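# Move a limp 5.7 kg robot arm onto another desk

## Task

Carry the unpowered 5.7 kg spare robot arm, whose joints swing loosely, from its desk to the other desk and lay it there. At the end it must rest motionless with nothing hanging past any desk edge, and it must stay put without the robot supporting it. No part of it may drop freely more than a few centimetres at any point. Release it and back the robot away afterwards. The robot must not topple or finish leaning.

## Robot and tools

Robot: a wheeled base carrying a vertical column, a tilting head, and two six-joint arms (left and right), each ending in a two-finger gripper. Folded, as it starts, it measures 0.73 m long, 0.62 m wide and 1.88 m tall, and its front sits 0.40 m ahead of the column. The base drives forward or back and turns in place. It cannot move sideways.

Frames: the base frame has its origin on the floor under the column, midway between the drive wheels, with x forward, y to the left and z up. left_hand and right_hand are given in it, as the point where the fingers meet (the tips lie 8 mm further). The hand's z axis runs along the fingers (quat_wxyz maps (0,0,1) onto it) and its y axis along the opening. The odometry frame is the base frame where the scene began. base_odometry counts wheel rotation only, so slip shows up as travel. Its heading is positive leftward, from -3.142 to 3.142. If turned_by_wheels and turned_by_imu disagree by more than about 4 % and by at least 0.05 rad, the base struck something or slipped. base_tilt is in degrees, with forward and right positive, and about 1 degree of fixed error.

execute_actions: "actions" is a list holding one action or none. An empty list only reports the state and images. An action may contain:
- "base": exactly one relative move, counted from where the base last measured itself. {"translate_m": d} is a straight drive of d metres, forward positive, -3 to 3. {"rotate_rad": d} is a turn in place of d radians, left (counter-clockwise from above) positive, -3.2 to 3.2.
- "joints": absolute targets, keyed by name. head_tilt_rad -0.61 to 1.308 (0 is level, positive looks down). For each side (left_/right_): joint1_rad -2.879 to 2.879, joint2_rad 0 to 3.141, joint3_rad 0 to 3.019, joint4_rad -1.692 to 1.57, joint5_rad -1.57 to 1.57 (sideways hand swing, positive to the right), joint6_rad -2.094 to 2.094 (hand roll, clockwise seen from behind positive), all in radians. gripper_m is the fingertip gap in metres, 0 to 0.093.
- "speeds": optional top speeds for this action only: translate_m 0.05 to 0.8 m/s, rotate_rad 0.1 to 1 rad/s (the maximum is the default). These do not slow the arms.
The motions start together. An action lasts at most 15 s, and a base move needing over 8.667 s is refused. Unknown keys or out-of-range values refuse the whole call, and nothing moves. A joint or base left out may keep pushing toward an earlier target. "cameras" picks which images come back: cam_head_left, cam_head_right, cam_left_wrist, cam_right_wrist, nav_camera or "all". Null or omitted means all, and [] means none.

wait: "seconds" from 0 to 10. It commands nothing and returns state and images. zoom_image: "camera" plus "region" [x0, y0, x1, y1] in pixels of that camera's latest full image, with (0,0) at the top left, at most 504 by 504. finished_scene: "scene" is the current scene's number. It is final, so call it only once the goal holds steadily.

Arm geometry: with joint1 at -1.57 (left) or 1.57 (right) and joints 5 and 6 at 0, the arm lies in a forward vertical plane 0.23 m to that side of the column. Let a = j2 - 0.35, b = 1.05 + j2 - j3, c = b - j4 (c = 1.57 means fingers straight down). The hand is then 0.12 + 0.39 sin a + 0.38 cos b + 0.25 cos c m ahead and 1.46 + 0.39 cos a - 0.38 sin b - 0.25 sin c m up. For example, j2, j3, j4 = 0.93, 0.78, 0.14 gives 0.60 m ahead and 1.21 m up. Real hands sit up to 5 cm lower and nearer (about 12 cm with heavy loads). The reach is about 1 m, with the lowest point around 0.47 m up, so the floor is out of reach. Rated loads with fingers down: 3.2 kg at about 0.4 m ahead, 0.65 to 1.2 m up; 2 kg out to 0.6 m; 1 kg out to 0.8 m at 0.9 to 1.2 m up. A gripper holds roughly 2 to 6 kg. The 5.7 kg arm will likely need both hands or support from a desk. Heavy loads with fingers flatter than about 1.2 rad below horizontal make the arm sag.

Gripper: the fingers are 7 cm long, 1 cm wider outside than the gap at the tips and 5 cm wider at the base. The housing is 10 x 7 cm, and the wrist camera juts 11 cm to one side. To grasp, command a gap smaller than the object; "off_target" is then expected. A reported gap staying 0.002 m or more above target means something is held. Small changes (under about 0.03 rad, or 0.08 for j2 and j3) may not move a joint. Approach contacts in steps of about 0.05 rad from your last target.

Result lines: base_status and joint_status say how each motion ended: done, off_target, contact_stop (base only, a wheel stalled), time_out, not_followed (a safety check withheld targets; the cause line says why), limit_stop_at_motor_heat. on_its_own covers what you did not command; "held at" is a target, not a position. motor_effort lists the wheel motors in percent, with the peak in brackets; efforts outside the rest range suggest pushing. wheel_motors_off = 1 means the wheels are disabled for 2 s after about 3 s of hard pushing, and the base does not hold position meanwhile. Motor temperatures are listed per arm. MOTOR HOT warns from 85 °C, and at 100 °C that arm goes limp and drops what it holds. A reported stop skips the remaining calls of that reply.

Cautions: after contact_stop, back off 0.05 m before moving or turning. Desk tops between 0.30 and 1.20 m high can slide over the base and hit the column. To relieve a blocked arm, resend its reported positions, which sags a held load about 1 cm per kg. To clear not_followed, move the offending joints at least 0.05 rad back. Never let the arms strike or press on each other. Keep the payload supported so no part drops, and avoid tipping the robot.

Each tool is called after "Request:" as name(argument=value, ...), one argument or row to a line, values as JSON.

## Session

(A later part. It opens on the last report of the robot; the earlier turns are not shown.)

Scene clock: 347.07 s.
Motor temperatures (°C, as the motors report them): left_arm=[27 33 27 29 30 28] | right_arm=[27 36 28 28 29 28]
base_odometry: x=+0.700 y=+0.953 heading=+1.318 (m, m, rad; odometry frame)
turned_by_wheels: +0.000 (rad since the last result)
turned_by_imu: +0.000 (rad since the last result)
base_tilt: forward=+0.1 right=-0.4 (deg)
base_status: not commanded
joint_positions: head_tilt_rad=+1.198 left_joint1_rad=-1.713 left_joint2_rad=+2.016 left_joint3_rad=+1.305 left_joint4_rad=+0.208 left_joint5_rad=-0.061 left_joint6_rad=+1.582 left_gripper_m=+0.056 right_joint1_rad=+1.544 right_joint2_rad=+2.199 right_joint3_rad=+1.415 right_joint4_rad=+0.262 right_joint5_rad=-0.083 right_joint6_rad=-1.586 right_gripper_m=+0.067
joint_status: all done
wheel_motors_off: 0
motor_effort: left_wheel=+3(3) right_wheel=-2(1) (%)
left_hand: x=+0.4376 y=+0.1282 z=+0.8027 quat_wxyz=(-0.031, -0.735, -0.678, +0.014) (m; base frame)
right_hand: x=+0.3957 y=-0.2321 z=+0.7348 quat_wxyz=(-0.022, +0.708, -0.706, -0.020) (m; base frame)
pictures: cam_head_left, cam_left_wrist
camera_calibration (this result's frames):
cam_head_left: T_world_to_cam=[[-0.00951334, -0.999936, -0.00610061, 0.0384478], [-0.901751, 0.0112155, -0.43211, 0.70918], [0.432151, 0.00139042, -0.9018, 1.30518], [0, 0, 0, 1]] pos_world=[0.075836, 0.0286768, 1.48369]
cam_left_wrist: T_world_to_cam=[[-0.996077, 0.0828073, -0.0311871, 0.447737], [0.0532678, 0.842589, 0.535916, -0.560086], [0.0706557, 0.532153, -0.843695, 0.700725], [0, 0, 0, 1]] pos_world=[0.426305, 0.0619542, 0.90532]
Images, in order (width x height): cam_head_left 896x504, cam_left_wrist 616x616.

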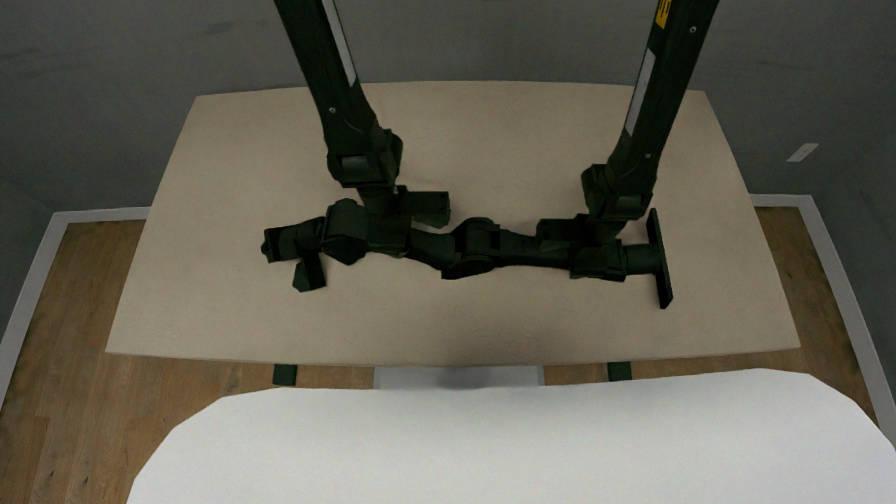

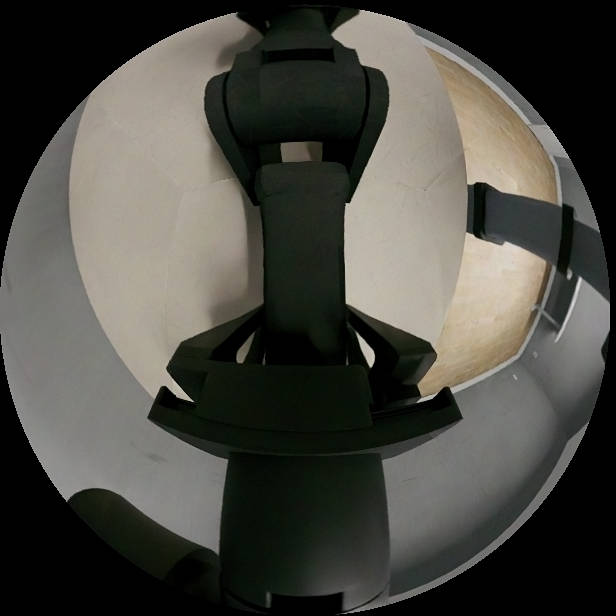

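Settled. Open fully, then raise.

Request:
execute_actions(
  actions=[
    {"joints":{"left_gripper_m":0.093,"right_gripper_m":0.093}},
  ],
  cameras=["cam_head_left"],
)

Request:
execute_actions(
  actions=[
    {"joints":{"left_joint2_rad":1.78,"left_joint3_rad":1.08,"right_joint2_rad":1.968,"right_joint3_rad":1.22}},
  ],
  cameras=["cam_head_left"],
)

Request:
execute_actions(
  actions=[
    {"joints":{"left_joint2_rad":1.49,"left_joint3_rad":0.77,"right_joint2_rad":1.49,"right_joint3_rad":0.77,"left_joint1_rad":-1.57,"right_joint1_rad":1.57,"left_joint5_rad":0,"right_joint5_rad":0}},
  ],
  cameras=[],
)

Request:
execute_actions(
  actions=[
    {"base":{"translate_m":-0.8},"joints":{"head_tilt_rad":0.8}},
  ],
  cameras=["cam_head_left","cam_head_right"],
)

Scene clock: 353.17 s.
Motor temperatures (°C, as the motors report them): left_arm=[27 33 27 29 30 28] | right_arm=[27 35 28 28 28 28]
base_odometry: x=+0.700 y=+0.953 heading=+1.318 (m, m, rad; odometry frame)
turned_by_wheels: +0.000 (rad since the last result)
turned_by_imu: +0.000 (rad since the last result)
base_tilt: forward=+0.1 right=-0.3 (deg)
base_status: not commanded
joint_positions: head_tilt_rad=+1.198 left_joint1_rad=-1.713 left_joint2_rad=+2.016 left_joint3_rad=+1.305 left_joint4_rad=+0.208 left_joint5_rad=-0.061 left_joint6_rad=+1.582 left_gripper_m=+0.093 right_joint1_rad=+1.535 right_joint2_rad=+2.199 right_joint3_rad=+1.425 right_joint4_rad=+0.262 right_joint5_rad=-0.082 right_joint6_rad=-1.592 right_gripper_m=+0.093
joint_status: all done
wheel_motors_off: 0
motor_effort: left_wheel=+3(3) right_wheel=-2(1) (%)
left_hand: x=+0.4376 y=+0.1282 z=+0.8027 quat_wxyz=(-0.031, -0.735, -0.678, +0.014) (m; base frame)
right_hand: x=+0.4020 y=-0.2399 z=+0.7339 quat_wxyz=(-0.023, +0.708, -0.705, -0.013) (m; base frame)
pictures: cam_head_left
camera_calibration (this result's frames):
cam_head_left: T_world_to_cam=[[-0.00951334, -0.999936, -0.00610061, 0.0384478], [-0.901751, 0.0112155, -0.43211, 0.70918], [0.432151, 0.00139042, -0.9018, 1.30518], [0, 0, 0, 1]] pos_world=[0.075836, 0.0286768, 1.48369]
Images, in order (width x height): cam_head_left 896x504.

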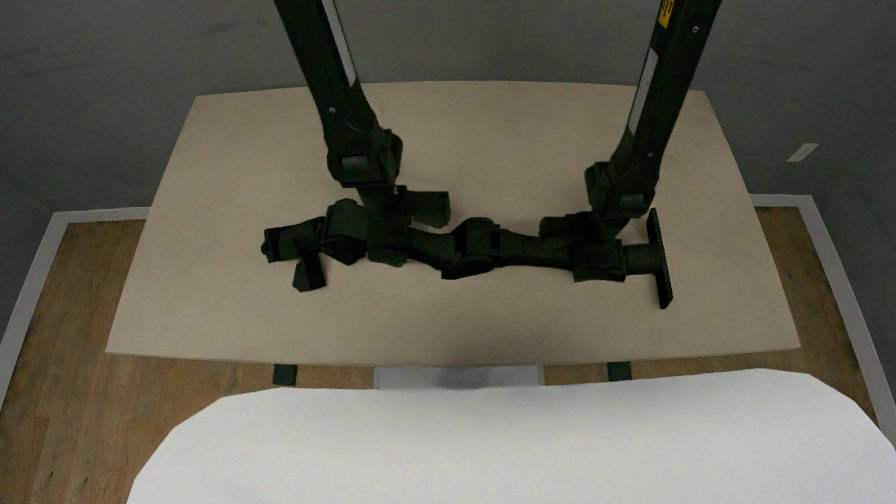

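Scene clock: 354.33 s.
Motor temperatures (°C, as the motors report them): left_arm=[27 33 27 29 30 28] | right_arm=[27 35 28 28 28 28]
base_odometry: x=+0.700 y=+0.953 heading=+1.318 (m, m, rad; odometry frame)
turned_by_wheels: +0.000 (rad since the last result)
turned_by_imu: +0.000 (rad since the last result)
base_tilt: forward=+0.1 right=-0.3 (deg)
base_status: not commanded
joint_positions: head_tilt_rad=+1.198 left_joint1_rad=-1.713 left_joint2_rad=+1.765 left_joint3_rad=+1.085 left_joint4_rad=+0.208 left_joint5_rad=-0.061 left_joint6_rad=+1.583 left_gripper_m=+0.093 right_joint1_rad=+1.535 right_joint2_rad=+1.956 right_joint3_rad=+1.227 right_joint4_rad=+0.264 right_joint5_rad=-0.081 right_joint6_rad=-1.593 right_gripper_m=+0.093
joint_status: all done
wheel_motors_off: 0
motor_effort: left_wheel=+3(4) right_wheel=-2(3) (%)
left_hand: x=+0.4546 y=+0.1386 z=+0.8965 quat_wxyz=(-0.042, -0.734, -0.678, +0.003) (m; base frame)
right_hand: x=+0.4449 y=-0.2379 z=+0.8225 quat_wxyz=(-0.039, +0.709, -0.704, +0.004) (m; base frame)
pictures: cam_head_left
camera_calibration (this result's frames):
cam_head_left: T_world_to_cam=[[-0.00951335, -0.999936, -0.0061006, 0.0384478], [-0.901751, 0.0112155, -0.432109, 0.709179], [0.43215, 0.00139042, -0.901801, 1.30518], [0, 0, 0, 1]] pos_world=[0.0758359, 0.0286768, 1.48369]
Images, in order (width x height): cam_head_left 896x504.

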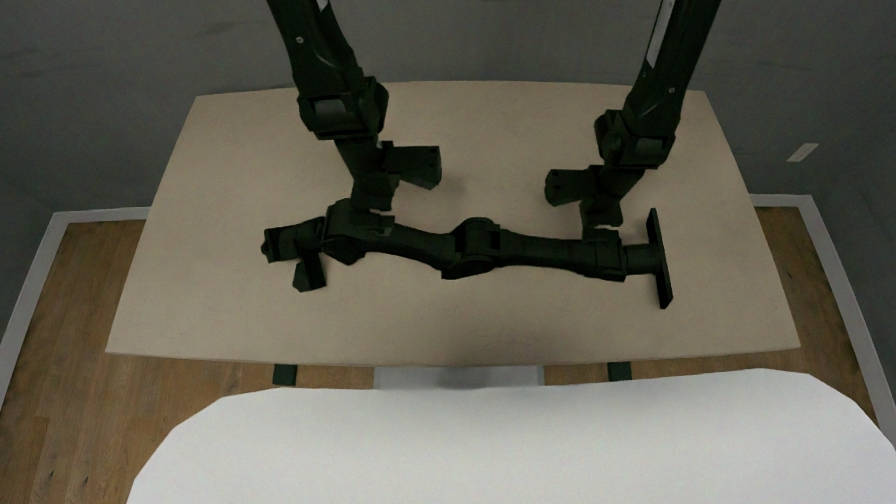

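Scene clock: 355.57 s.
Motor temperatures (°C, as the motors report them): left_arm=[27 33 27 29 30 28] | right_arm=[27 35 28 28 28 28]
base_odometry: x=+0.700 y=+0.953 heading=+1.318 (m, m, rad; odometry frame)
turned_by_wheels: +0.000 (rad since the last result)
turned_by_imu: +0.000 (rad since the last result)
base_tilt: forward=+0.2 right=-0.5 (deg)
base_status: not commanded
joint_positions: head_tilt_rad=+1.198 left_joint1_rad=-1.558 left_joint2_rad=+1.477 left_joint3_rad=+0.779 left_joint4_rad=+0.208 left_joint5_rad=-0.002 left_joint6_rad=+1.583 left_gripper_m=+0.093 right_joint1_rad=+1.574 right_joint2_rad=+1.477 right_joint3_rad=+0.780 right_joint4_rad=+0.264 right_joint5_rad=-0.002 right_joint6_rad=-1.593 right_gripper_m=+0.093
joint_status: all done
wheel_motors_off: 0
motor_effort: left_wheel=+3(4) right_wheel=-2(3) (%)
left_hand: x=+0.4144 y=+0.2319 z=+0.9983 quat_wxyz=(-0.008, -0.709, -0.705, -0.017) (m; base frame)
right_hand: x=+0.4287 y=-0.2235 z=+0.9990 quat_wxyz=(-0.034, +0.715, -0.698, +0.031) (m; base frame)
pictures: none
No camera images: the call's "cameras" was empty. Leave "cameras" out to get every camera's image.

Scene clock: 358.33 s.
Motor temperatures (°C, as the motors report them): left_arm=[27 33 27 29 30 28] | right_arm=[27 35 28 28 28 28]
base_odometry: x=+0.500 y=+0.179 heading=+1.319 (m, m, rad; odometry frame)
turned_by_wheels: +0.001 (rad since the last result)
turned_by_imu: +0.003 (rad since the last result)
base_tilt: forward=+0.1 right=-0.4 (deg)
base_status: done
joint_positions: head_tilt_rad=+0.815 left_joint1_rad=-1.558 left_joint2_rad=+1.480 left_joint3_rad=+0.771 left_joint4_rad=+0.208 left_joint5_rad=-0.002 left_joint6_rad=+1.583 left_gripper_m=+0.093 right_joint1_rad=+1.574 right_joint2_rad=+1.481 right_joint3_rad=+0.769 right_joint4_rad=+0.264 right_joint5_rad=-0.002 right_joint6_rad=-1.593 right_gripper_m=+0.093
joint_status: all done
wheel_motors_off: 0
motor_effort: left_wheel=+1(49) right_wheel=-1(41) (%)
left_hand: x=+0.4075 y=+0.2319 z=+0.9977 quat_wxyz=(-0.003, -0.709, -0.705, -0.012) (m; base frame)
right_hand: x=+0.4197 y=-0.2236 z=+0.9981 quat_wxyz=(-0.028, +0.715, -0.698, +0.026) (m; base frame)
pictures: cam_head_left, cam_head_right
camera_calibration (this result's frames):
cam_head_left: T_world_to_cam=[[-0.00654792, -0.999936, -0.00921118, 0.0430899], [-0.675229, 0.0112155, -0.737523, 1.16819], [0.737579, 0.00139042, -0.67526, 0.941033], [0, 0, 0, 1]] pos_world=[0.0949916, 0.0286768, 1.4974]
cam_head_right: T_world_to_cam=[[-0.0174763, -0.999825, -0.00668479, -0.029501], [-0.668627, 0.0166576, -0.743411, 1.17144], [0.743393, -0.00852243, -0.668801, 0.925842], [0, 0, 0, 1]] pos_world=[0.0944738, -0.0411187, 1.48987]
Images, in order (width x height): cam_head_left 896x504, cam_head_right 896x504.

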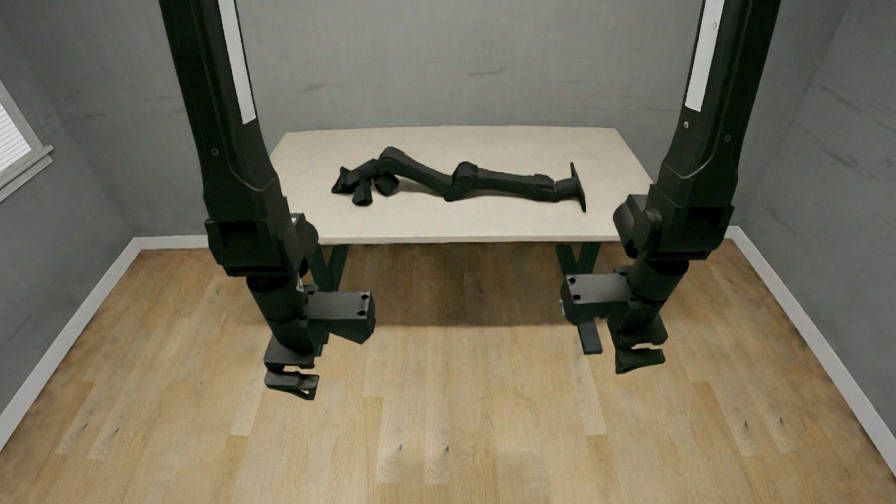

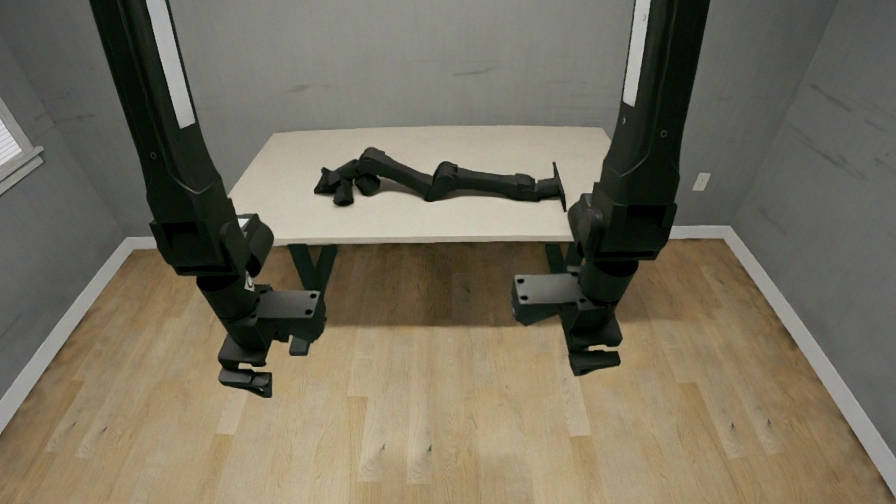

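Request:
finished_scene(
  scene=1,
)

The scene is finished: the task was done.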